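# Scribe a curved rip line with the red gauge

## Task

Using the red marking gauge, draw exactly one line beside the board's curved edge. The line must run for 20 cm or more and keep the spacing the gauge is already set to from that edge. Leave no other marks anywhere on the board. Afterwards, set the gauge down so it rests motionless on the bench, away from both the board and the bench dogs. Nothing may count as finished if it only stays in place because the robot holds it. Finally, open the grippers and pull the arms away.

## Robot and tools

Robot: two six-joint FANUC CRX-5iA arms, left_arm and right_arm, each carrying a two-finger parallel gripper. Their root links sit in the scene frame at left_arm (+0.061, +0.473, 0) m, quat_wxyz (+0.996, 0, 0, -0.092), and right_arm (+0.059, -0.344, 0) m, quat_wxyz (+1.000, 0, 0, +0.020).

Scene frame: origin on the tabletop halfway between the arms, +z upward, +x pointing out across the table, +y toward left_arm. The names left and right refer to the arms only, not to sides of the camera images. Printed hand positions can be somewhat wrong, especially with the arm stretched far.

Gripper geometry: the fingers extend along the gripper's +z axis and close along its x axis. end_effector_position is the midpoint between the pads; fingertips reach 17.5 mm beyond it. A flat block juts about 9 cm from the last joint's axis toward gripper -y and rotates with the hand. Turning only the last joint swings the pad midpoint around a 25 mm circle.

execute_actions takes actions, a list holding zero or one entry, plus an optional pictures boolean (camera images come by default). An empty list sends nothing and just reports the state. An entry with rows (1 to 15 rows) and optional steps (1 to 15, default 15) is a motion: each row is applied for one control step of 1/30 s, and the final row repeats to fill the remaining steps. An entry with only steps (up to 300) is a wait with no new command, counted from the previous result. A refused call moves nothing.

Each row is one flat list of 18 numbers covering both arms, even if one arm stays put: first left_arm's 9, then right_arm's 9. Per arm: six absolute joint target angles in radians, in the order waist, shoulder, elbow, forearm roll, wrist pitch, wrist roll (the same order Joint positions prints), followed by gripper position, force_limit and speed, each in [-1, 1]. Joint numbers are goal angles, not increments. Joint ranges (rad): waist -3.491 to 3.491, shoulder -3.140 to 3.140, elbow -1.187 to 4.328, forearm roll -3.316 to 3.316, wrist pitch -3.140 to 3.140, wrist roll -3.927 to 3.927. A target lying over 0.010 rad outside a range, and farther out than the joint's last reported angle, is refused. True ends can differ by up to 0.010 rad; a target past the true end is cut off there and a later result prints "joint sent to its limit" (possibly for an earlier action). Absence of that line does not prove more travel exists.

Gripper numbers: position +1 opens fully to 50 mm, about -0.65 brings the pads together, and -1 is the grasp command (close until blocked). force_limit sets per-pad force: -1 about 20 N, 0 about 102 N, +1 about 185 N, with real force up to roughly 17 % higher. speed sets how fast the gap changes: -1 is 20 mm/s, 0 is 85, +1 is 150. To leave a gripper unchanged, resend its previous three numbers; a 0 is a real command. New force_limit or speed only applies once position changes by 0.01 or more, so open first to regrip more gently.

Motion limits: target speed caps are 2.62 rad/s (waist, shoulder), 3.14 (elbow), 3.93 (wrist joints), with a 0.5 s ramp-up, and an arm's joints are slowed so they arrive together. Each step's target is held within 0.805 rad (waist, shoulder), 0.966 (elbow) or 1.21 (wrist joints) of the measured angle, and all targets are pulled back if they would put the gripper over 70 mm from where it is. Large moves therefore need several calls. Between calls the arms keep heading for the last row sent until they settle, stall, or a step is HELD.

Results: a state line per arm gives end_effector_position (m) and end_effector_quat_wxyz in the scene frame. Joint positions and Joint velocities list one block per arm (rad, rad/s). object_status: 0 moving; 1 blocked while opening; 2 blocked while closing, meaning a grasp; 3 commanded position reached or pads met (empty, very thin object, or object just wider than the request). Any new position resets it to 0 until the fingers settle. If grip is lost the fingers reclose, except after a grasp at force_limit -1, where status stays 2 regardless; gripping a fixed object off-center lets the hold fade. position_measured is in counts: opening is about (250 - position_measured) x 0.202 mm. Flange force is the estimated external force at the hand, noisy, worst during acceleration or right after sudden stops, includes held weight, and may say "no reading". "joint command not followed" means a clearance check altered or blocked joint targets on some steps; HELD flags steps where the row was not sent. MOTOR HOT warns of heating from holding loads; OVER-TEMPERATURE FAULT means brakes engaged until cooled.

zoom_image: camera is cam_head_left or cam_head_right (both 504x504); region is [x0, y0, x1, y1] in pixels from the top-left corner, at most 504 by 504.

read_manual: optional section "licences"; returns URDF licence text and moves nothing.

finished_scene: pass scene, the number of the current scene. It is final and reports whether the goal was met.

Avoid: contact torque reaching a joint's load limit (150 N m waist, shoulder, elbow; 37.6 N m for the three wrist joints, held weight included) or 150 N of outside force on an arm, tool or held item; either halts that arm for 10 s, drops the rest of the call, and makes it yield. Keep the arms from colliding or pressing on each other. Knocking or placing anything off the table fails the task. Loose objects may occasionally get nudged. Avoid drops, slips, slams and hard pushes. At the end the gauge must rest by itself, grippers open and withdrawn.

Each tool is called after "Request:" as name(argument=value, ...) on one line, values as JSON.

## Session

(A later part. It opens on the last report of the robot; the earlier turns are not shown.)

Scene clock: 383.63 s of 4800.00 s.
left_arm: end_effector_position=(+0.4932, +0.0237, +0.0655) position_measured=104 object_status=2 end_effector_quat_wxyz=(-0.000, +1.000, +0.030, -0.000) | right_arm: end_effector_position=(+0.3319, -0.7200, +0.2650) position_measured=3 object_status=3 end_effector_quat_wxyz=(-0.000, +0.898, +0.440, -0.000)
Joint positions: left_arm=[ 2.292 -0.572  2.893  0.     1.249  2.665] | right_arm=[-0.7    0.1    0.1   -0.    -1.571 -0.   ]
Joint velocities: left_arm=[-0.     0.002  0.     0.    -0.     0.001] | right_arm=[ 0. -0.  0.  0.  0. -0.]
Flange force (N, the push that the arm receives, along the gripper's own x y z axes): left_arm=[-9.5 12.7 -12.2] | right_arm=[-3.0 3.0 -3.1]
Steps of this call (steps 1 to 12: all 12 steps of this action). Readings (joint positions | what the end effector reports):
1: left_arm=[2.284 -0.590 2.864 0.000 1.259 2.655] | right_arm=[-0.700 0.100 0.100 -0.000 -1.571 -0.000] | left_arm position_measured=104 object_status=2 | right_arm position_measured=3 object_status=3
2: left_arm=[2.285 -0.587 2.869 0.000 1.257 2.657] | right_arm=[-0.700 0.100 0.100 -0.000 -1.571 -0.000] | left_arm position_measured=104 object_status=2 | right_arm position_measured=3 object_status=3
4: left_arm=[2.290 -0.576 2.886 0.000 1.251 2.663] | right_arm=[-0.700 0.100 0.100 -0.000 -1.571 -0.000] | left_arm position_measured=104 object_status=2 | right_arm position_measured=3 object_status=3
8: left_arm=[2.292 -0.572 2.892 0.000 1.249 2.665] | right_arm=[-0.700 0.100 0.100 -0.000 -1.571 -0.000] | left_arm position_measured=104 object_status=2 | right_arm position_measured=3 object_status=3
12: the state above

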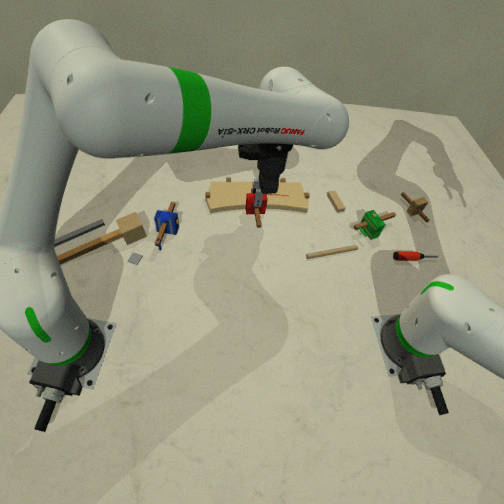

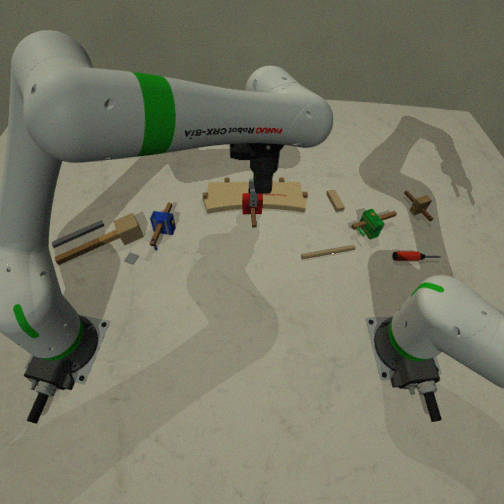

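Request:
execute_actions(actions=[{"rows":[[2.3003,-0.5525,2.922,0,1.2383,2.6748,-1,0,0,-0.7,0.1,0.1,0,-1.5708,0,1,0,0]],"steps":12}], pictures=false)

Request:
execute_actions(actions=[{"rows":[[2.3086,-0.5334,2.951,0,1.2284,2.6848,-1,0,0,-0.7,0.1,0.1,0,-1.5708,0,1,0,0]],"steps":12}], pictures=false)

Request:
execute_actions(actions=[{"rows":[[2.3167,-0.5145,2.9795,0,1.2188,2.6948,-1,0,0,-0.7,0.1,0.1,0,-1.5708,0,1,0,0]],"steps":12}], pictures=false)

Request:
execute_actions(actions=[{"rows":[[2.3248,-0.4956,3.0077,0,1.2095,2.7049,-1,0,0,-0.7,0.1,0.1,0,-1.5708,0,1,0,0]],"steps":12}], pictures=false)

Scene clock: 398.50 s of 4800.00 s.
left_arm: end_effector_position=(+0.4925, +0.0342, +0.0655) position_measured=104 object_status=2 end_effector_quat_wxyz=(-0.000, +0.999, +0.039, -0.000) | right_arm: end_effector_position=(+0.3319, -0.7200, +0.2650) position_measured=3 object_status=3 end_effector_quat_wxyz=(-0.000, +0.898, +0.440, -0.000)
Joint positions: left_arm=[ 2.3   -0.553  2.922 -0.     1.238  2.675] | right_arm=[-0.7    0.1    0.1   -0.    -1.571 -0.   ]
Joint velocities: left_arm=[ 0.001  0.001  0.    -0.    -0.     0.   ] | right_arm=[ 0.001  0.    -0.    -0.001 -0.001  0.001]
Flange force (N, the push that the arm receives, along the gripper's own x y z axes): left_arm=[-12.7 12.6 -11.8] | right_arm=[-2.2 2.2 -2.7]
Steps of this call (steps 1 to 15: the robot went on to your last target; steps 16 to 90: nothing new was sent; then 11.47 s passed at rest; steps 91 to 102: all 12 steps of this action). Readings (joint positions | what the end effector reports):
91: left_arm=[2.292 -0.571 2.893 -0.000 1.248 2.665] | right_arm=[-0.700 0.100 0.100 -0.000 -1.571 -0.000] | left_arm position_measured=104 object_status=2 | right_arm position_measured=3 object_status=3
92: left_arm=[2.294 -0.568 2.899 -0.000 1.246 2.667] | right_arm=[-0.700 0.100 0.100 0.000 -1.571 -0.000] | left_arm position_measured=104 object_status=2 | right_arm position_measured=3 object_status=3
94: left_arm=[2.298 -0.557 2.915 -0.000 1.241 2.672] | right_arm=[-0.700 0.100 0.100 -0.000 -1.571 -0.000] | left_arm position_measured=104 object_status=2 | right_arm position_measured=3 object_status=3
98: left_arm=[2.300 -0.553 2.922 -0.000 1.238 2.675] | right_arm=[-0.700 0.100 0.100 -0.000 -1.571 -0.000] | left_arm position_measured=104 object_status=2 | right_arm position_measured=3 object_status=3
102: the state above

Scene clock: 398.90 s of 4800.00 s.
left_arm: end_effector_position=(+0.4916, +0.0447, +0.0655) position_measured=104 object_status=2 end_effector_quat_wxyz=(-0.000, +0.999, +0.048, -0.000) | right_arm: end_effector_position=(+0.3319, -0.7200, +0.2650) position_measured=3 object_status=3 end_effector_quat_wxyz=(-0.000, +0.898, +0.440, -0.000)
Joint positions: left_arm=[ 2.309 -0.533  2.951 -0.     1.228  2.685] | right_arm=[-0.7    0.1    0.1   -0.    -1.571 -0.   ]
Joint velocities: left_arm=[ 0.001  0.     0.001 -0.    -0.     0.002] | right_arm=[-0.     0.     0.    -0.001  0.001 -0.   ]
Flange force (N, the push that the arm receives, along the gripper's own x y z axes): left_arm=[-8.2 16.5 -12.3] | right_arm=[-3.0 2.2 -3.2]
Steps of this call (steps 1 to 12: all 12 steps of this action). Readings (joint positions | what the end effector reports):
1: left_arm=[2.300 -0.552 2.923 -0.000 1.238 2.675] | right_arm=[-0.700 0.100 0.100 -0.000 -1.571 -0.000] | left_arm position_measured=104 object_status=2 | right_arm position_measured=3 object_status=3
2: left_arm=[2.302 -0.548 2.928 -0.000 1.236 2.677] | right_arm=[-0.700 0.100 0.100 -0.000 -1.571 -0.000] | left_arm position_measured=104 object_status=2 | right_arm position_measured=3 object_status=3
4: left_arm=[2.307 -0.538 2.944 -0.000 1.231 2.683] | right_arm=[-0.700 0.100 0.100 -0.000 -1.571 -0.000] | left_arm position_measured=104 object_status=2 | right_arm position_measured=3 object_status=3
8: left_arm=[2.308 -0.534 2.951 -0.000 1.229 2.685] | right_arm=[-0.700 0.100 0.100 -0.000 -1.571 -0.000] | left_arm position_measured=104 object_status=2 | right_arm position_measured=3 object_status=3
12: the state above

Scene clock: 399.30 s of 4800.00 s.
left_arm: end_effector_position=(+0.4905, +0.0551, +0.0655) position_measured=104 object_status=2 end_effector_quat_wxyz=(-0.000, +0.998, +0.057, -0.000) | right_arm: end_effector_position=(+0.3319, -0.7200, +0.2650) position_measured=3 object_status=3 end_effector_quat_wxyz=(-0.000, +0.898, +0.440, -0.000)
Joint positions: left_arm=[ 2.317 -0.515  2.979 -0.     1.219  2.695] | right_arm=[-0.7    0.1    0.1   -0.    -1.571 -0.   ]
Joint velocities: left_arm=[-0.     0.002  0.     0.001 -0.     0.001] | right_arm=[-0.001  0.001 -0.     0.    -0.001 -0.   ]
Flange force (N, the push that the arm receives, along the gripper's own x y z axes): left_arm=[-9.7 13.6 -12.8] | right_arm=[-2.0 2.2 -3.2]
Steps of this call (steps 1 to 12: all 12 steps of this action). Readings (joint positions | what the end effector reports):
1: left_arm=[2.309 -0.533 2.952 -0.000 1.228 2.685] | right_arm=[-0.700 0.100 0.100 -0.000 -1.571 -0.000] | left_arm position_measured=104 object_status=2 | right_arm position_measured=3 object_status=3
2: left_arm=[2.310 -0.529 2.957 -0.000 1.226 2.687] | right_arm=[-0.700 0.100 0.100 -0.000 -1.571 -0.000] | left_arm position_measured=104 object_status=2 | right_arm position_measured=3 object_status=3
4: left_arm=[2.315 -0.519 2.973 -0.000 1.221 2.693] | right_arm=[-0.700 0.100 0.100 -0.000 -1.571 -0.000] | left_arm position_measured=104 object_status=2 | right_arm position_measured=3 object_status=3
8: left_arm=[2.317 -0.515 2.979 -0.000 1.219 2.695] | right_arm=[-0.700 0.100 0.100 -0.000 -1.571 -0.000] | left_arm position_measured=104 object_status=2 | right_arm position_measured=3 object_status=3
12: the state above

Scene clock: 399.70 s of 4800.00 s.
left_arm: end_effector_position=(+0.4892, +0.0654, +0.0655) position_measured=104 object_status=2 end_effector_quat_wxyz=(-0.000, +0.998, +0.066, -0.000) | right_arm: end_effector_position=(+0.3319, -0.7200, +0.2650) position_measured=3 object_status=3 end_effector_quat_wxyz=(-0.000, +0.898, +0.440, -0.000)
Joint positions: left_arm=[ 2.325 -0.496  3.008  0.     1.21   2.705] | right_arm=[-0.7    0.1    0.1    0.    -1.571 -0.   ]
Joint velocities: left_arm=[ 0.001  0.001  0.001 -0.001 -0.    -0.001] | right_arm=[-0.     0.    -0.001 -0.     0.001  0.002]
Flange force (N, the push that the arm receives, along the gripper's own x y z axes): left_arm=[-10.0 11.4 -10.7] | right_arm=[-3.4 2.5 -3.4]
Steps of this call (steps 1 to 12: all 12 steps of this action). Readings (joint positions | what the end effector reports):
1: left_arm=[2.317 -0.514 2.980 -0.000 1.218 2.695] | right_arm=[-0.700 0.100 0.100 -0.000 -1.571 0.000] | left_arm position_measured=104 object_status=2 | right_arm position_measured=3 object_status=3
2: left_arm=[2.318 -0.510 2.986 -0.000 1.217 2.697] | right_arm=[-0.700 0.100 0.100 -0.000 -1.571 -0.000] | left_arm position_measured=104 object_status=2 | right_arm position_measured=3 object_status=3
4: left_arm=[2.323 -0.500 3.001 0.000 1.212 2.703] | right_arm=[-0.700 0.100 0.100 -0.000 -1.571 -0.000] | left_arm position_measured=104 object_status=2 | right_arm position_measured=3 object_status=3
8: left_arm=[2.325 -0.496 3.007 0.000 1.210 2.705] | right_arm=[-0.700 0.100 0.100 -0.000 -1.571 -0.000] | left_arm position_measured=104 object_status=2 | right_arm position_measured=3 object_status=3
12: the state above

Request:
execute_actions(actions=[{"rows":[[2.3329,-0.4768,3.0357,0,1.2005,2.715,-1,0,0,-0.7,0.1,0.1,0,-1.5708,0,1,0,0]],"steps":12}], pictures=false)

Request:
execute_actions(actions=[{"rows":[[2.3407,-0.458,3.0631,0,1.1919,2.7252,-1,0,0,-0.7,0.1,0.1,0,-1.5708,0,1,0,0]],"steps":12}], pictures=false)

Request:
execute_actions(actions=[{"rows":[[2.3485,-0.4393,3.0901,0,1.1836,2.7353,-1,0,0,-0.7,0.1,0.1,0,-1.5708,0,1,0,0]],"steps":12}], pictures=false)

Request:
execute_actions(actions=[{"rows":[[2.3563,-0.4207,3.1168,0,1.1755,2.7456,-1,0,0,-0.7,0.1,0.1,0,-1.5708,0,1,0,0]],"steps":12}], pictures=false)

Request:
execute_actions(actions=[{"rows":[[2.364,-0.4022,3.143,0,1.1678,2.7558,-1,0,0,-0.7,0.1,0.1,0,-1.5708,0,1,0,0]],"steps":12}], pictures=false)

Request:
execute_actions(actions=[{"rows":[[2.3716,-0.3837,3.1689,0,1.1604,2.7661,-1,0,0,-0.7,0.1,0.1,0,-1.5708,0,1,0,0]],"steps":12}])

Request:
zoom_image(camera="cam_head_right", region=[195,170,315,235])

Scene clock: 417.33 s of 4800.00 s.
left_arm: end_effector_position=(+0.4878, +0.0758, +0.0654) position_measured=104 object_status=2 end_effector_quat_wxyz=(-0.000, +0.997, +0.076, -0.000) | right_arm: end_effector_position=(+0.3319, -0.7200, +0.2650) position_measured=3 object_status=3 end_effector_quat_wxyz=(-0.000, +0.898, +0.440, -0.000)
Joint positions: left_arm=[ 2.333 -0.477  3.036 -0.     1.201  2.715] | right_arm=[-0.7    0.1    0.1   -0.    -1.571 -0.   ]
Joint velocities: left_arm=[ 0.    -0.     0.001  0.001 -0.     0.   ] | right_arm=[ 0.    -0.     0.    -0.001  0.002 -0.   ]
Flange force (N, the push that the arm receives, along the gripper's own x y z axes): left_arm=[-11.9 11.6 -11.4] | right_arm=[-2.9 2.4 -2.7]
Steps of this call (steps 1 to 15: the robot went on to your last target; steps 16 to 90: nothing new was sent; then 14.23 s passed at rest; steps 91 to 102: all 12 steps of this action). Readings (joint positions | what the end effector reports):
91: left_arm=[2.325 -0.495 3.008 -0.000 1.209 2.705] | right_arm=[-0.700 0.100 0.100 -0.000 -1.571 -0.000] | left_arm position_measured=104 object_status=2 | right_arm position_measured=3 object_status=3
92: left_arm=[2.326 -0.491 3.014 -0.000 1.207 2.707] | right_arm=[-0.700 0.100 0.100 0.000 -1.571 0.000] | left_arm position_measured=104 object_status=2 | right_arm position_measured=3 object_status=3
94: left_arm=[2.331 -0.481 3.030 -0.000 1.203 2.713] | right_arm=[-0.700 0.100 0.100 -0.000 -1.571 -0.000] | left_arm position_measured=104 object_status=2 | right_arm position_measured=3 object_status=3
98: left_arm=[2.333 -0.477 3.035 -0.000 1.201 2.715] | right_arm=[-0.700 0.100 0.100 -0.000 -1.571 -0.000] | left_arm position_measured=104 object_status=2 | right_arm position_measured=3 object_status=3
102: the state above

Scene clock: 417.73 s of 4800.00 s.
left_arm: end_effector_position=(+0.4860, +0.0860, +0.0655) position_measured=104 object_status=2 end_effector_quat_wxyz=(-0.000, +0.996, +0.085, -0.000) | right_arm: end_effector_position=(+0.3319, -0.7200, +0.2650) position_measured=3 object_status=3 end_effector_quat_wxyz=(-0.000, +0.898, +0.440, -0.000)
Joint positions: left_arm=[ 2.341 -0.458  3.063 -0.     1.192  2.725] | right_arm=[-0.7    0.1    0.1   -0.    -1.571 -0.   ]
Joint velocities: left_arm=[-0.001 -0.001  0.     0.    -0.     0.001] | right_arm=[-0.     0.    -0.001  0.001  0.    -0.002]
Flange force (N, the push that the arm receives, along the gripper's own x y z axes): left_arm=[-8.3 11.8 -11.1] | right_arm=[-2.3 2.1 -2.9]
Steps of this call (steps 1 to 12: all 12 steps of this action). Readings (joint positions | what the end effector reports):
1: left_arm=[2.333 -0.476 3.036 -0.000 1.200 2.715] | right_arm=[-0.700 0.100 0.100 -0.000 -1.571 -0.000] | left_arm position_measured=104 object_status=2 | right_arm position_measured=3 object_status=3
2: left_arm=[2.335 -0.473 3.042 -0.000 1.198 2.717] | right_arm=[-0.700 0.100 0.100 0.000 -1.571 -0.000] | left_arm position_measured=104 object_status=2 | right_arm position_measured=3 object_status=3
4: left_arm=[2.339 -0.462 3.057 -0.000 1.194 2.723] | right_arm=[-0.700 0.100 0.100 -0.000 -1.571 -0.000] | left_arm position_measured=104 object_status=2 | right_arm position_measured=3 object_status=3
8: left_arm=[2.341 -0.458 3.063 -0.000 1.192 2.725] | right_arm=[-0.700 0.100 0.100 -0.000 -1.571 -0.000] | left_arm position_measured=104 object_status=2 | right_arm position_measured=3 object_status=3
12: the state above

Scene clock: 418.13 s of 4800.00 s.
left_arm: end_effector_position=(+0.4842, +0.0961, +0.0655) position_measured=104 object_status=2 end_effector_quat_wxyz=(-0.000, +0.996, +0.093, -0.000) | right_arm: end_effector_position=(+0.3319, -0.7200, +0.2650) position_measured=3 object_status=3 end_effector_quat_wxyz=(-0.000, +0.898, +0.440, -0.000)
Joint positions: left_arm=[ 2.348 -0.439  3.09  -0.     1.184  2.735] | right_arm=[-0.7    0.1    0.1   -0.    -1.571 -0.   ]
Joint velocities: left_arm=[ 0.001  0.001  0.001 -0.    -0.    -0.   ] | right_arm=[ 0.     0.    -0.001  0.    -0.001 -0.   ]
Flange force (N, the push that the arm receives, along the gripper's own x y z axes): left_arm=[-6.2 12.6 -9.6] | right_arm=[-2.4 3.2 -3.6]
Steps of this call (steps 1 to 12: all 12 steps of this action). Readings (joint positions | what the end effector reports):
1: left_arm=[2.341 -0.458 3.064 -0.000 1.192 2.725] | right_arm=[-0.700 0.100 0.100 -0.000 -1.571 -0.000] | left_arm position_measured=104 object_status=2 | right_arm position_measured=3 object_status=3
2: left_arm=[2.342 -0.454 3.069 -0.000 1.190 2.728] | right_arm=[-0.700 0.100 0.100 -0.000 -1.571 -0.000] | left_arm position_measured=104 object_status=2 | right_arm position_measured=3 object_status=3
4: left_arm=[2.347 -0.443 3.084 -0.000 1.186 2.733] | right_arm=[-0.700 0.100 0.100 -0.000 -1.571 -0.000] | left_arm position_measured=104 object_status=2 | right_arm position_measured=3 object_status=3
8: left_arm=[2.348 -0.440 3.090 -0.000 1.184 2.735] | right_arm=[-0.700 0.100 0.100 0.000 -1.571 -0.000] | left_arm position_measured=104 object_status=2 | right_arm position_measured=3 object_status=3
12: the state above

Scene clock: 418.53 s of 4800.00 s.
left_arm: end_effector_position=(+0.4822, +0.1061, +0.0654) position_measured=104 object_status=2 end_effector_quat_wxyz=(-0.000, +0.995, +0.102, -0.000) | right_arm: end_effector_position=(+0.3319, -0.7200, +0.2650) position_measured=3 object_status=3 end_effector_quat_wxyz=(-0.000, +0.898, +0.440, -0.000)
Joint positions: left_arm=[ 2.356 -0.421  3.117 -0.     1.176  2.746] | right_arm=[-0.7    0.1    0.1   -0.    -1.571 -0.   ]
Joint velocities: left_arm=[-0.002  0.001  0.002 -0.001 -0.     0.   ] | right_arm=[ 0.     0.     0.     0.    -0.001  0.001]
Flange force (N, the push that the arm receives, along the gripper's own x y z axes): left_arm=[-8.2 8.6 -11.5] | right_arm=[-3.4 4.1 -3.8]
Steps of this call (steps 1 to 12: all 12 steps of this action). Readings (joint positions | what the end effector reports):
1: left_arm=[2.349 -0.439 3.091 -0.000 1.183 2.736] | right_arm=[-0.700 0.100 0.100 -0.000 -1.571 -0.000] | left_arm position_measured=104 object_status=2 | right_arm position_measured=3 object_status=3
2: left_arm=[2.350 -0.435 3.096 -0.000 1.182 2.738] | right_arm=[-0.700 0.100 0.100 -0.000 -1.571 -0.000] | left_arm position_measured=104 object_status=2 | right_arm position_measured=3 object_status=3
4: left_arm=[2.355 -0.425 3.111 -0.000 1.177 2.743] | right_arm=[-0.700 0.100 0.100 -0.000 -1.571 -0.000] | left_arm position_measured=104 object_status=2 | right_arm position_measured=3 object_status=3
8: left_arm=[2.356 -0.421 3.116 -0.000 1.176 2.745] | right_arm=[-0.700 0.100 0.100 0.000 -1.571 -0.000] | left_arm position_measured=104 object_status=2 | right_arm position_measured=3 object_status=3
12: the state above

Scene clock: 418.93 s of 4800.00 s.
left_arm: end_effector_position=(+0.4800, +0.1161, +0.0654) position_measured=104 object_status=2 end_effector_quat_wxyz=(-0.000, +0.994, +0.111, -0.000) | right_arm: end_effector_position=(+0.3319, -0.7200, +0.2650) position_measured=3 object_status=3 end_effector_quat_wxyz=(-0.000, +0.898, +0.440, -0.000)
Joint positions: left_arm=[ 2.364 -0.402  3.143  0.     1.168  2.756] | right_arm=[-0.7    0.1    0.1   -0.    -1.571  0.   ]
Joint velocities: left_arm=[ 0.001  0.002  0.001  0.     0.    -0.002] | right_arm=[-0.     0.    -0.     0.    -0.001  0.001]
Flange force (N, the push that the arm receives, along the gripper's own x y z axes): left_arm=[-7.9 9.8 -9.9] | right_arm=[-2.3 1.7 -2.4]
Steps of this call (steps 1 to 12: all 12 steps of this action). Readings (joint positions | what the end effector reports):
1: left_arm=[2.356 -0.420 3.117 -0.000 1.175 2.746] | right_arm=[-0.700 0.100 0.100 -0.000 -1.571 0.000] | left_arm position_measured=104 object_status=2 | right_arm position_measured=3 object_status=3
2: left_arm=[2.358 -0.416 3.123 -0.000 1.174 2.748] | right_arm=[-0.700 0.100 0.100 -0.000 -1.571 -0.000] | left_arm position_measured=104 object_status=2 | right_arm position_measured=3 object_status=3
4: left_arm=[2.362 -0.406 3.137 0.000 1.170 2.754] | right_arm=[-0.700 0.100 0.100 -0.000 -1.571 -0.000] | left_arm position_measured=104 object_status=2 | right_arm position_measured=3 object_status=3
8: left_arm=[2.364 -0.402 3.143 0.000 1.168 2.756] | right_arm=[-0.700 0.100 0.100 -0.000 -1.571 -0.000] | left_arm position_measured=104 object_status=2 | right_arm position_measured=3 object_status=3
12: the state above

Scene clock: 419.33 s of 4800.00 s.
left_arm: end_effector_position=(+0.4777, +0.1260, +0.0654) position_measured=104 object_status=2 end_effector_quat_wxyz=(-0.000, +0.993, +0.120, -0.000) | right_arm: end_effector_position=(+0.3319, -0.7200, +0.2650) position_measured=3 object_status=3 end_effector_quat_wxyz=(-0.000, +0.898, +0.440, -0.000)
Joint positions: left_arm=[ 2.372 -0.384  3.169  0.     1.16   2.766] | right_arm=[-0.7    0.1    0.1   -0.    -1.571 -0.   ]
Joint velocities: left_arm=[ 0.001  0.001  0.001 -0.001 -0.     0.001] | right_arm=[ 0.     0.     0.001 -0.    -0.    -0.001]
Flange force (N, the push that the arm receives, along the gripper's own x y z axes): left_arm=[-8.6 8.5 -10.1] | right_arm=[-2.5 3.1 -4.3]
Steps of this call (steps 1 to 12: all 12 steps of this action). Readings (joint positions | what the end effector reports):
1: left_arm=[2.364 -0.402 3.144 0.000 1.168 2.756] | right_arm=[-0.700 0.100 0.100 -0.000 -1.571 -0.000] | left_arm position_measured=104 object_status=2 | right_arm position_measured=3 object_status=3
2: left_arm=[2.366 -0.398 3.149 0.000 1.166 2.758] | right_arm=[-0.700 0.100 0.100 -0.000 -1.571 -0.000] | left_arm position_measured=104 object_status=2 | right_arm position_measured=3 object_status=3
4: left_arm=[2.370 -0.388 3.163 0.000 1.162 2.764] | right_arm=[-0.700 0.100 0.100 -0.000 -1.571 -0.000] | left_arm position_measured=104 object_status=2 | right_arm position_measured=3 object_status=3
8: left_arm=[2.371 -0.384 3.169 0.000 1.160 2.766] | right_arm=[-0.700 0.100 0.100 -0.000 -1.571 -0.000] | left_arm position_measured=104 object_status=2 | right_arm position_measured=3 object_status=3
12: the state above

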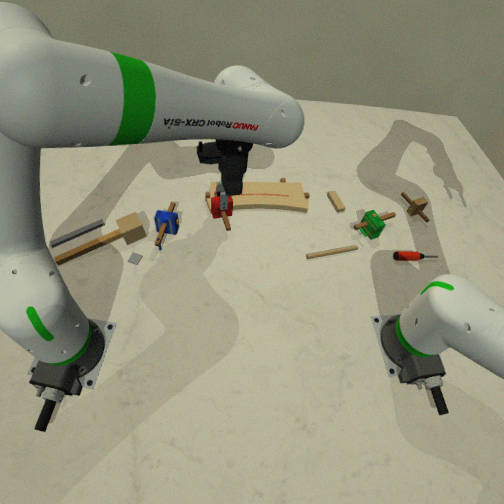

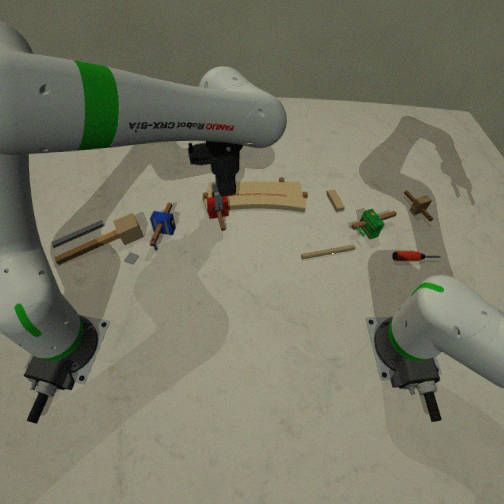

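Region (195, 170, 315, 235) of cam_head_right's 504x504 image, scaled by 4.200, with more detail than that image has; it fills the top 273 rows of this view, and the rest is white.

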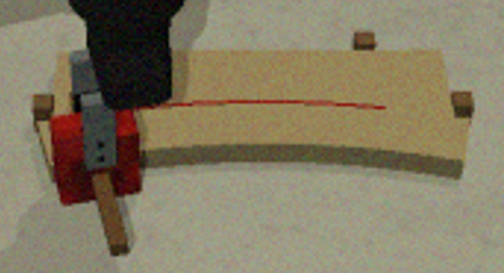

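Request:
execute_actions(actions=[{"rows":[[2.3761,-0.3726,3.1843,0,1.1561,2.7723,-1,0,0,-0.7,0.1,0.1,0,-1.5708,0,1,0,0]],"steps":10}], pictures=false)

Request:
execute_actions(actions=[{"rows":[[2.3761,-0.3584,3.166,0,1.1885,2.7723,-1,0,0,-0.7,0.1,0.1,0,-1.5708,0,1,0,0]],"steps":10}], pictures=false)

Request:
execute_actions(actions=[{"rows":[[2.0,-0.3584,3.166,0,1.1885,2.7723,-1,0,0,-0.7,0.1,0.1,0,-1.5708,0,1,0,0]]}], pictures=false)

Request:
execute_actions(actions=[{"steps":12}], pictures=false)

Request:
execute_actions(actions=[{"rows":[[2.0,-0.3783,3.1916,0,1.1431,2.7723,-1,0,0,-0.7,0.1,0.1,0,-1.5708,0,1,0,0]]}])

Request:
zoom_image(camera="cam_head_left", region=[195,170,325,290])

Scene clock: 436.53 s of 4800.00 s.
left_arm: end_effector_position=(+0.4762, +0.1319, +0.0654) position_measured=104 object_status=2 end_effector_quat_wxyz=(-0.000, +0.992, +0.126, -0.000) | right_arm: end_effector_position=(+0.3319, -0.7200, +0.2650) position_measured=3 object_status=3 end_effector_quat_wxyz=(-0.000, +0.898, +0.440, -0.000)
Joint positions: left_arm=[ 2.376 -0.373  3.184 -0.     1.156  2.772] | right_arm=[-0.7    0.1    0.1   -0.    -1.571 -0.   ]
Joint velocities: left_arm=[-0.001  0.001  0.002 -0.001 -0.    -0.001] | right_arm=[-0.     0.    -0.     0.     0.    -0.002]
Flange force (N, the push that the arm receives, along the gripper's own x y z axes): left_arm=[-9.0 7.5 -9.0] | right_arm=[-2.7 1.4 -2.3]
Steps of this call (steps 1 to 15: the robot went on to your last target; steps 16 to 90: nothing new was sent; then 13.87 s passed at rest; steps 91 to 100: all 10 steps of this action). Readings (joint positions | what the end effector reports):
91: left_arm=[2.372 -0.383 3.169 -0.000 1.160 2.766] | right_arm=[-0.700 0.100 0.100 -0.000 -1.571 0.000] | left_arm position_measured=104 object_status=2 | right_arm position_measured=3 object_status=3
92: left_arm=[2.373 -0.380 3.174 -0.000 1.159 2.768] | right_arm=[-0.700 0.100 0.100 -0.000 -1.571 -0.000] | left_arm position_measured=104 object_status=2 | right_arm position_measured=3 object_status=3
94: left_arm=[2.375 -0.374 3.182 -0.000 1.157 2.771] | right_arm=[-0.700 0.100 0.100 -0.000 -1.571 -0.000] | left_arm position_measured=104 object_status=2 | right_arm position_measured=3 object_status=3
98: left_arm=[2.376 -0.373 3.184 -0.000 1.156 2.772] | right_arm=[-0.700 0.100 0.100 0.000 -1.571 -0.000] | left_arm position_measured=104 object_status=2 | right_arm position_measured=3 object_status=3
100: the state above

Scene clock: 436.87 s of 4800.00 s.
left_arm: end_effector_position=(+0.4763, +0.1320, +0.0802) position_measured=104 object_status=2 end_effector_quat_wxyz=(-0.000, +0.992, +0.126, -0.000) | right_arm: end_effector_position=(+0.3319, -0.7200, +0.2650) position_measured=3 object_status=3 end_effector_quat_wxyz=(-0.000, +0.898, +0.440, -0.000)
Joint positions: left_arm=[ 2.376 -0.359  3.166 -0.     1.188  2.772] | right_arm=[-0.7    0.1    0.1   -0.    -1.571 -0.   ]
Joint velocities: left_arm=[ 0.     0.002 -0.003  0.     0.002 -0.001] | right_arm=[-0.    -0.001  0.    -0.     0.001  0.001]
Flange force (N, the push that the arm receives, along the gripper's own x y z axes): left_arm=[0.1 2.8 -2.7] | right_arm=[-2.4 2.3 -2.5]
Steps of this call (steps 1 to 10: all 10 steps of this action). Readings (joint positions | what the end effector reports):
1: left_arm=[2.376 -0.372 3.184 -0.000 1.156 2.772] | right_arm=[-0.700 0.100 0.100 0.000 -1.571 -0.000] | left_arm position_measured=104 object_status=2 | right_arm position_measured=3 object_status=3
2: left_arm=[2.376 -0.370 3.181 -0.000 1.164 2.772] | right_arm=[-0.700 0.100 0.100 -0.000 -1.571 -0.000] | left_arm position_measured=104 object_status=2 | right_arm position_measured=3 object_status=3
4: left_arm=[2.376 -0.361 3.170 -0.000 1.182 2.772] | right_arm=[-0.700 0.100 0.100 -0.000 -1.571 -0.000] | left_arm position_measured=104 object_status=2 | right_arm position_measured=3 object_status=3
8: left_arm=[2.376 -0.359 3.166 -0.000 1.188 2.772] | right_arm=[-0.700 0.100 0.100 0.000 -1.571 -0.000] | left_arm position_measured=104 object_status=2 | right_arm position_measured=3 object_status=3
10: the state above

Scene clock: 437.37 s of 4800.00 s.
left_arm: end_effector_position=(+0.3532, +0.0221, +0.0803) position_measured=104 object_status=2 end_effector_quat_wxyz=(-0.000, +1.000, -0.028, -0.000) | right_arm: end_effector_position=(+0.3319, -0.7200, +0.2650) position_measured=3 object_status=3 end_effector_quat_wxyz=(-0.000, +0.898, +0.440, -0.000)
Joint positions: left_arm=[ 2.068 -0.358  3.166 -0.     1.188  2.772] | right_arm=[-0.7    0.1    0.1    0.    -1.571 -0.   ]
Joint velocities: left_arm=[-0.69  -0.001  0.001  0.001 -0.     0.   ] | right_arm=[-0.    -0.001  0.     0.    -0.     0.   ]
Flange force (N, the push that the arm receives, along the gripper's own x y z axes): left_arm=[0.6 12.3 -0.8] | right_arm=[-1.4 1.7 -2.9]
Steps of this call (steps 1 to 15: all 15 steps of this action). Readings (joint positions | what the end effector reports):
1: left_arm=[2.376 -0.358 3.166 -0.000 1.188 2.772] | right_arm=[-0.700 0.100 0.100 -0.000 -1.571 -0.000] | left_arm position_measured=104 object_status=2 | right_arm position_measured=3 object_status=3
2: left_arm=[2.371 -0.358 3.166 -0.000 1.188 2.772] | right_arm=[-0.700 0.100 0.100 -0.000 -1.571 -0.000] | left_arm position_measured=104 object_status=2 | right_arm position_measured=3 object_status=3
4: left_arm=[2.345 -0.358 3.166 -0.000 1.188 2.772] | right_arm=[-0.700 0.100 0.100 0.000 -1.571 -0.000] | left_arm position_measured=104 object_status=2 | right_arm position_measured=3 object_status=3
8: left_arm=[2.243 -0.358 3.166 -0.000 1.188 2.772] | right_arm=[-0.700 0.100 0.100 -0.000 -1.571 -0.000] | left_arm position_measured=104 object_status=2 | right_arm position_measured=3 object_status=3
15: the state above

Scene clock: 437.77 s of 4800.00 s.
left_arm: end_effector_position=(+0.3219, +0.0032, +0.0804) position_measured=104 object_status=2 end_effector_quat_wxyz=(-0.000, +0.998, -0.062, -0.000) | right_arm: end_effector_position=(+0.3319, -0.7200, +0.2650) position_measured=3 object_status=3 end_effector_quat_wxyz=(-0.000, +0.898, +0.440, -0.000)
Joint positions: left_arm=[ 2.    -0.358  3.166 -0.     1.188  2.772] | right_arm=[-0.7    0.1    0.1   -0.    -1.571 -0.   ]
Joint velocities: left_arm=[-0.001 -0.002 -0.    -0.    -0.    -0.   ] | right_arm=[ 0.    -0.    -0.     0.001 -0.001 -0.   ]
Flange force (N, the push that the arm receives, along the gripper's own x y z axes): left_arm=[3.3 3.8 -1.3] | right_arm=[-2.9 3.6 -2.8]
Steps of this call (steps 1 to 12: the robot went on to your last target). Readings (joint positions | what the end effector reports):
1: left_arm=[2.046 -0.358 3.166 -0.000 1.188 2.772] | right_arm=[-0.700 0.100 0.100 -0.000 -1.571 -0.000] | left_arm position_measured=104 object_status=2 | right_arm position_measured=3 object_status=3
2: left_arm=[2.028 -0.358 3.166 -0.000 1.188 2.772] | right_arm=[-0.700 0.100 0.100 0.000 -1.571 0.000] | left_arm position_measured=104 object_status=2 | right_arm position_measured=3 object_status=3
4: left_arm=[2.006 -0.358 3.166 -0.000 1.188 2.772] | right_arm=[-0.700 0.100 0.100 -0.000 -1.571 -0.000] | left_arm position_measured=104 object_status=2 | right_arm position_measured=3 object_status=3
8: left_arm=[2.000 -0.358 3.166 -0.000 1.188 2.772] | right_arm=[-0.700 0.100 0.100 -0.000 -1.571 -0.000] | left_arm position_measured=104 object_status=2 | right_arm position_measured=3 object_status=3
12: the state above

Scene clock: 438.27 s of 4800.00 s.
left_arm: end_effector_position=(+0.3218, +0.0033, +0.0595) position_measured=104 object_status=2 end_effector_quat_wxyz=(-0.000, +0.998, -0.062, -0.000) | right_arm: end_effector_position=(+0.3319, -0.7200, +0.2650) position_measured=3 object_status=3 end_effector_quat_wxyz=(-0.000, +0.898, +0.440, -0.000)
Joint positions: left_arm=[ 2.    -0.378  3.192 -0.     1.143  2.772] | right_arm=[-0.7    0.1    0.1    0.    -1.571 -0.   ]
Joint velocities: left_arm=[-0.001 -0.001  0.001  0.001 -0.     0.001] | right_arm=[ 0.     0.    -0.     0.001 -0.001  0.   ]
Flange force (N, the push that the arm receives, along the gripper's own x y z axes): left_arm=[0.4 3.8 0.6] | right_arm=[-1.8 3.0 -3.1]
Steps of this call (steps 1 to 15: all 15 steps of this action). Readings (joint positions | what the end effector reports):
1: left_arm=[2.000 -0.359 3.166 -0.000 1.188 2.772] | right_arm=[-0.700 0.100 0.100 -0.000 -1.571 -0.000] | left_arm position_measured=104 object_status=2 | right_arm position_measured=3 object_status=3
2: left_arm=[2.000 -0.361 3.170 -0.000 1.181 2.772] | right_arm=[-0.700 0.100 0.100 -0.000 -1.571 -0.000] | left_arm position_measured=104 object_status=2 | right_arm position_measured=3 object_status=3
4: left_arm=[2.000 -0.373 3.185 -0.000 1.156 2.772] | right_arm=[-0.700 0.100 0.100 -0.000 -1.571 -0.000] | left_arm position_measured=104 object_status=2 | right_arm position_measured=3 object_status=3
8: left_arm=[2.000 -0.378 3.191 -0.000 1.144 2.772] | right_arm=[-0.700 0.100 0.100 -0.000 -1.571 -0.000] | left_arm position_measured=104 object_status=2 | right_arm position_measured=3 object_status=3
15: the state above

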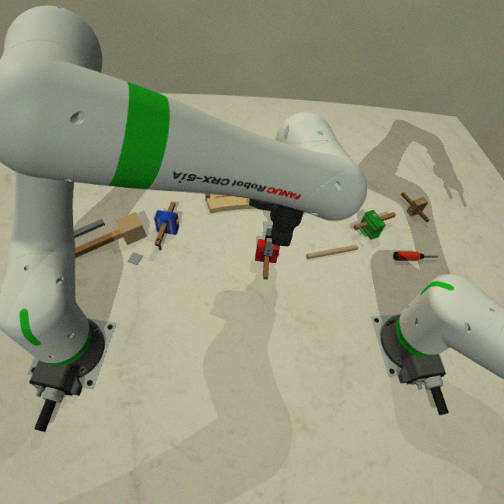

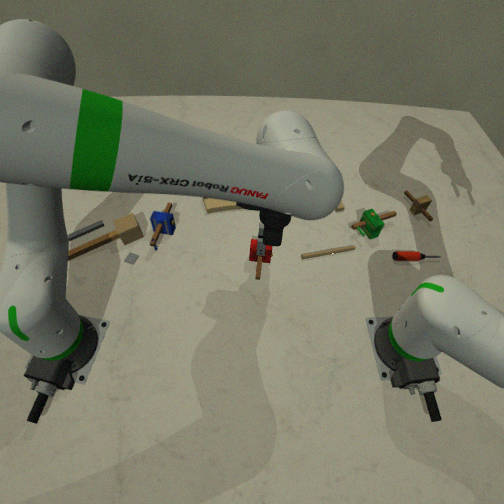

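Region (195, 170, 325, 290) of cam_head_left's 504x504 image, scaled by 3.877, with more detail than that image has; it fills the top 465 rows of this view, and the rest is white.

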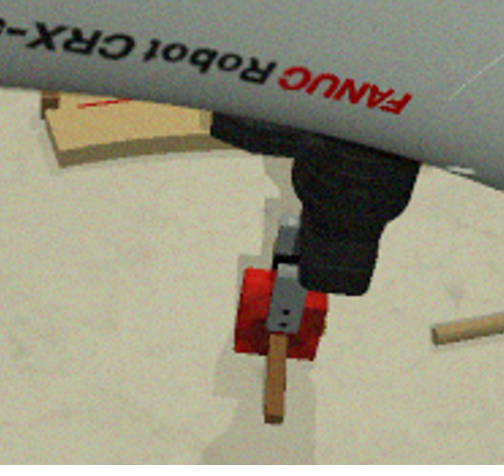

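Request:
execute_actions(actions=[{"rows":[[2.0,-0.3797,3.1934,0,1.1399,2.7723,-1,0,0,-0.7,0.1,0.1,0,-1.5708,0,1,0,0]],"steps":8}], pictures=false)

Request:
execute_actions(actions=[{"rows":[[2.0,-0.3797,3.1934,0,1.1399,2.7723,1,0,0,-0.7,0.1,0.1,0,-1.5708,0,1,0,0]],"steps":12}], pictures=false)

Request:
execute_actions(actions=[{"rows":[[2.0,-0.31,3.06,0,1.342,2.7723,1,0,0,-0.7,0.1,0.1,0,-1.5708,0,1,0,0]]}], pictures=false)

Request:
execute_actions(actions=[{"rows":[[2.9,0,3.2,0,1.51,2.7723,1,0,0,-0.7,0.1,0.1,0,-1.5708,0,1,0,0]]}], pictures=false)

Request:
execute_actions(actions=[{"steps":30}])

Request:
zoom_image(camera="cam_head_left", region=[195,170,325,290])

Scene clock: 449.33 s of 4800.00 s.
left_arm: end_effector_position=(+0.3218, +0.0034, +0.0581) position_measured=104 object_status=2 end_effector_quat_wxyz=(-0.000, +0.998, -0.062, -0.000) | right_arm: end_effector_position=(+0.3319, -0.7200, +0.2650) position_measured=3 object_status=3 end_effector_quat_wxyz=(-0.000, +0.898, +0.440, -0.000)
Joint positions: left_arm=[ 2.    -0.38   3.193  0.     1.14   2.772] | right_arm=[-0.7    0.1    0.1   -0.    -1.571  0.   ]
Joint velocities: left_arm=[-0.    -0.002  0.001 -0.    -0.001  0.004] | right_arm=[ 0.    -0.     0.    -0.     0.001 -0.   ]
Flange force (N, the push that the arm receives, along the gripper's own x y z axes): left_arm=[-2.2 -0.9 -17.0] | right_arm=[-3.0 2.0 -3.1]
Steps of this call (steps 1 to 15: the robot went on to your last target; steps 16 to 90: nothing new was sent; then 7.80 s passed at rest; steps 91 to 98: all 8 steps of this action). Readings (joint positions | what the end effector reports):
91: left_arm=[2.000 -0.378 3.192 0.000 1.143 2.772] | right_arm=[-0.700 0.100 0.100 -0.000 -1.571 -0.000] | left_arm position_measured=104 object_status=2 | right_arm position_measured=3 object_status=3
92: left_arm=[2.000 -0.379 3.192 0.000 1.142 2.772] | right_arm=[-0.700 0.100 0.100 -0.000 -1.571 -0.000] | left_arm position_measured=104 object_status=2 | right_arm position_measured=3 object_status=3
94: left_arm=[2.000 -0.379 3.193 0.000 1.140 2.772] | right_arm=[-0.700 0.100 0.100 -0.000 -1.571 -0.000] | left_arm position_measured=104 object_status=2 | right_arm position_measured=3 object_status=3
98: the state above

Scene clock: 449.73 s of 4800.00 s.
left_arm: end_effector_position=(+0.3217, +0.0034, +0.0579) position_measured=3 object_status=0 end_effector_quat_wxyz=(-0.000, +0.998, -0.062, -0.000) | right_arm: end_effector_position=(+0.3319, -0.7200, +0.2650) position_measured=3 object_status=3 end_effector_quat_wxyz=(-0.000, +0.898, +0.440, -0.000)
Joint positions: left_arm=[ 2.    -0.38   3.193  0.     1.14   2.772] | right_arm=[-0.7    0.1    0.1   -0.    -1.571 -0.   ]
Joint velocities: left_arm=[ 0.001 -0.001  0.001  0.     0.    -0.002] | right_arm=[ 0.    -0.    -0.     0.001 -0.     0.001]
Flange force (N, the push that the arm receives, along the gripper's own x y z axes): left_arm=[2.7 4.5 -1.4] | right_arm=[-2.3 2.3 -2.8]
Steps of this call (steps 1 to 12: all 12 steps of this action). Readings (joint positions | what the end effector reports):
1: left_arm=[2.000 -0.380 3.193 0.000 1.140 2.772] | right_arm=[-0.700 0.100 0.100 -0.000 -1.571 -0.000] | left_arm position_measured=94 object_status=0 | right_arm position_measured=3 object_status=3
2: left_arm=[2.000 -0.380 3.193 0.000 1.140 2.772] | right_arm=[-0.700 0.100 0.100 -0.000 -1.571 -0.000] | left_arm position_measured=80 object_status=0 | right_arm position_measured=3 object_status=3
4: left_arm=[2.000 -0.380 3.193 0.000 1.140 2.772] | right_arm=[-0.700 0.100 0.100 -0.000 -1.571 -0.000] | left_arm position_measured=52 object_status=0 | right_arm position_measured=3 object_status=3
8: left_arm=[2.000 -0.380 3.193 0.000 1.140 2.772] | right_arm=[-0.700 0.100 0.100 -0.000 -1.571 -0.000] | left_arm position_measured=4 object_status=0 | right_arm position_measured=3 object_status=3
12: the state above

Scene clock: 450.23 s of 4800.00 s.
left_arm: end_effector_position=(+0.3221, +0.0018, +0.1499) position_measured=3 object_status=3 end_effector_quat_wxyz=(+0.000, +0.998, -0.062, -0.000) | right_arm: end_effector_position=(+0.3319, -0.7200, +0.2650) position_measured=3 object_status=3 end_effector_quat_wxyz=(-0.000, +0.898, +0.440, -0.000)
Joint positions: left_arm=[ 2.    -0.31   3.06   0.     1.342  2.772] | right_arm=[-0.7    0.1    0.1   -0.    -1.571 -0.   ]
Joint velocities: left_arm=[ 0.    -0.    -0.004 -0.     0.002  0.   ] | right_arm=[ 0.     0.     0.001 -0.001 -0.001  0.002]
Flange force (N, the push that the arm receives, along the gripper's own x y z axes): left_arm=[6.2 9.8 -4.7] | right_arm=[-2.8 3.5 -2.7]
Steps of this call (steps 1 to 15: all 15 steps of this action). Readings (joint positions | what the end effector reports):
1: left_arm=[2.000 -0.380 3.193 0.000 1.140 2.772] | right_arm=[-0.700 0.100 0.100 -0.000 -1.571 -0.000] | left_arm position_measured=3 object_status=0 | right_arm position_measured=3 object_status=3
2: left_arm=[2.000 -0.378 3.190 0.000 1.147 2.772] | right_arm=[-0.700 0.100 0.100 0.000 -1.571 -0.000] | left_arm position_measured=3 object_status=0 | right_arm position_measured=3 object_status=3
4: left_arm=[2.000 -0.365 3.164 0.000 1.184 2.772] | right_arm=[-0.700 0.100 0.100 -0.000 -1.571 -0.000] | left_arm position_measured=3 object_status=3 | right_arm position_measured=3 object_status=3
8: left_arm=[2.000 -0.322 3.084 0.000 1.306 2.772] | right_arm=[-0.700 0.100 0.100 -0.000 -1.571 -0.000] | left_arm position_measured=3 object_status=3 | right_arm position_measured=3 object_status=3
15: the state above

Scene clock: 450.73 s of 4800.00 s.
left_arm: end_effector_position=(+0.4299, +0.1308, +0.1851) position_measured=3 object_status=3 end_effector_quat_wxyz=(+0.000, +0.996, +0.087, +0.000) | right_arm: end_effector_position=(+0.3319, -0.7200, +0.2650) position_measured=3 object_status=3 end_effector_quat_wxyz=(-0.000, +0.898, +0.440, -0.000)
Joint positions: left_arm=[ 2.298 -0.205  3.108  0.     1.399  2.772] | right_arm=[-0.7    0.1    0.1   -0.    -1.571 -0.   ]
Joint velocities: left_arm=[ 0.722  0.247  0.11   0.     0.132 -0.001] | right_arm=[ 0.001 -0.    -0.    -0.001  0.    -0.001]
Flange force (N, the push that the arm receives, along the gripper's own x y z axes): left_arm=[-1.9 -0.1 -0.3] | right_arm=[-2.4 2.0 -2.9]
Steps of this call (steps 1 to 15: all 15 steps of this action). Readings (joint positions | what the end effector reports):
1: left_arm=[2.000 -0.310 3.060 0.000 1.342 2.772] | right_arm=[-0.700 0.100 0.100 -0.000 -1.571 -0.000] | left_arm position_measured=3 object_status=3 | right_arm position_measured=3 object_status=3
2: left_arm=[2.005 -0.308 3.061 0.000 1.343 2.772] | right_arm=[-0.700 0.100 0.100 -0.000 -1.571 -0.000] | left_arm position_measured=3 object_status=3 | right_arm position_measured=3 object_status=3
4: left_arm=[2.031 -0.298 3.067 0.000 1.349 2.772] | right_arm=[-0.700 0.100 0.100 -0.000 -1.571 -0.000] | left_arm position_measured=3 object_status=3 | right_arm position_measured=3 object_status=3
8: left_arm=[2.128 -0.262 3.083 0.000 1.368 2.772] | right_arm=[-0.700 0.100 0.100 -0.000 -1.571 -0.000] | left_arm position_measured=3 object_status=3 | right_arm position_measured=3 object_status=3
15: the state above

Scene clock: 451.73 s of 4800.00 s.
left_arm: end_effector_position=(+0.4889, +0.4317, +0.2418) position_measured=3 object_status=3 end_effector_quat_wxyz=(+0.001, +0.926, +0.378, +0.001) | right_arm: end_effector_position=(+0.3319, -0.7200, +0.2650) position_measured=3 object_status=3 end_effector_quat_wxyz=(-0.000, +0.898, +0.440, -0.000)
Joint positions: left_arm=[ 2.9   -0.     3.2    0.     1.51   2.772] | right_arm=[-0.7    0.1    0.1   -0.    -1.571  0.   ]
Joint velocities: left_arm=[0.005 0.003 0.    0.001 0.001 0.   ] | right_arm=[ 0.    -0.    -0.    -0.    -0.002 -0.001]
Flange force (N, the push that the arm receives, along the gripper's own x y z axes): left_arm=[-1.2 4.9 -3.6] | right_arm=[-2.2 1.2 -2.2]
Steps of this call (steps 1 to 30: the robot went on to your last target). Readings (joint positions | what the end effector reports):
1: left_arm=[2.322 -0.196 3.112 0.000 1.404 2.772] | right_arm=[-0.700 0.100 0.100 -0.000 -1.571 -0.000] | left_arm position_measured=3 object_status=3 | right_arm position_measured=3 object_status=3
2: left_arm=[2.347 -0.188 3.116 0.000 1.408 2.772] | right_arm=[-0.700 0.100 0.100 -0.000 -1.571 -0.000] | left_arm position_measured=3 object_status=3 | right_arm position_measured=3 object_status=3
4: left_arm=[2.396 -0.171 3.123 0.000 1.417 2.772] | right_arm=[-0.700 0.100 0.100 -0.000 -1.571 -0.000] | left_arm position_measured=3 object_status=3 | right_arm position_measured=3 object_status=3
8: left_arm=[2.496 -0.137 3.139 0.000 1.436 2.772] | right_arm=[-0.700 0.100 0.100 -0.000 -1.571 -0.000] | left_arm position_measured=3 object_status=3 | right_arm position_measured=3 object_status=3
30: the state above

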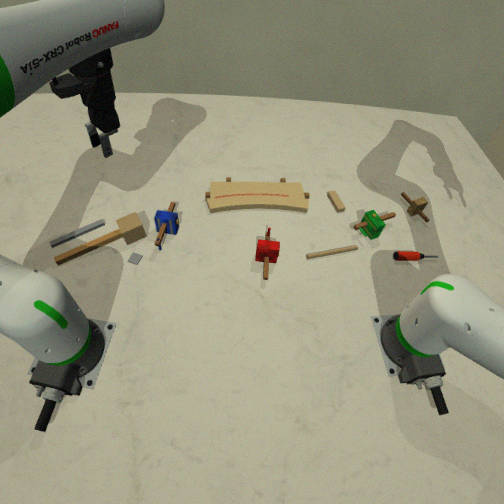

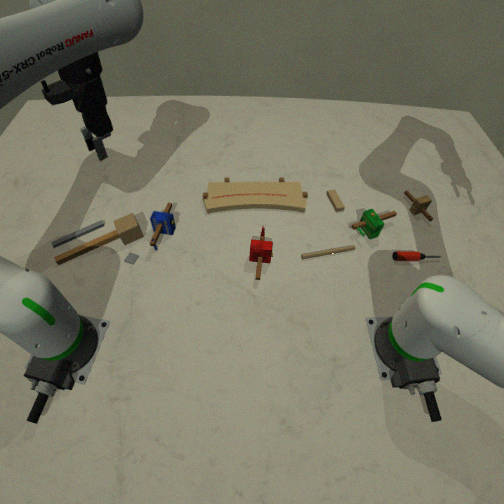

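Region (195, 170, 325, 290) of cam_head_left's 504x504 image, scaled by 3.877, with more detail than that image has; it fills the top 465 rows of this view, and the rest is white.

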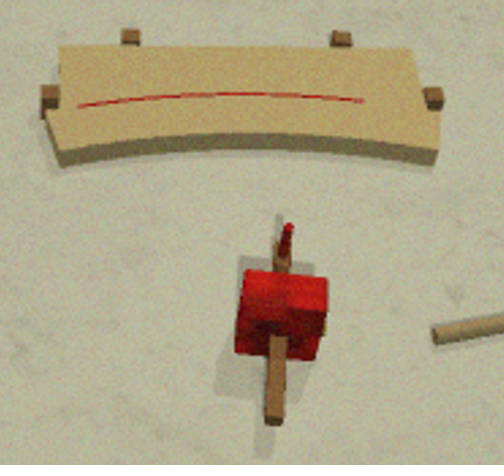

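Request:
finished_scene(scene=1)

The scene is finished: the task was done.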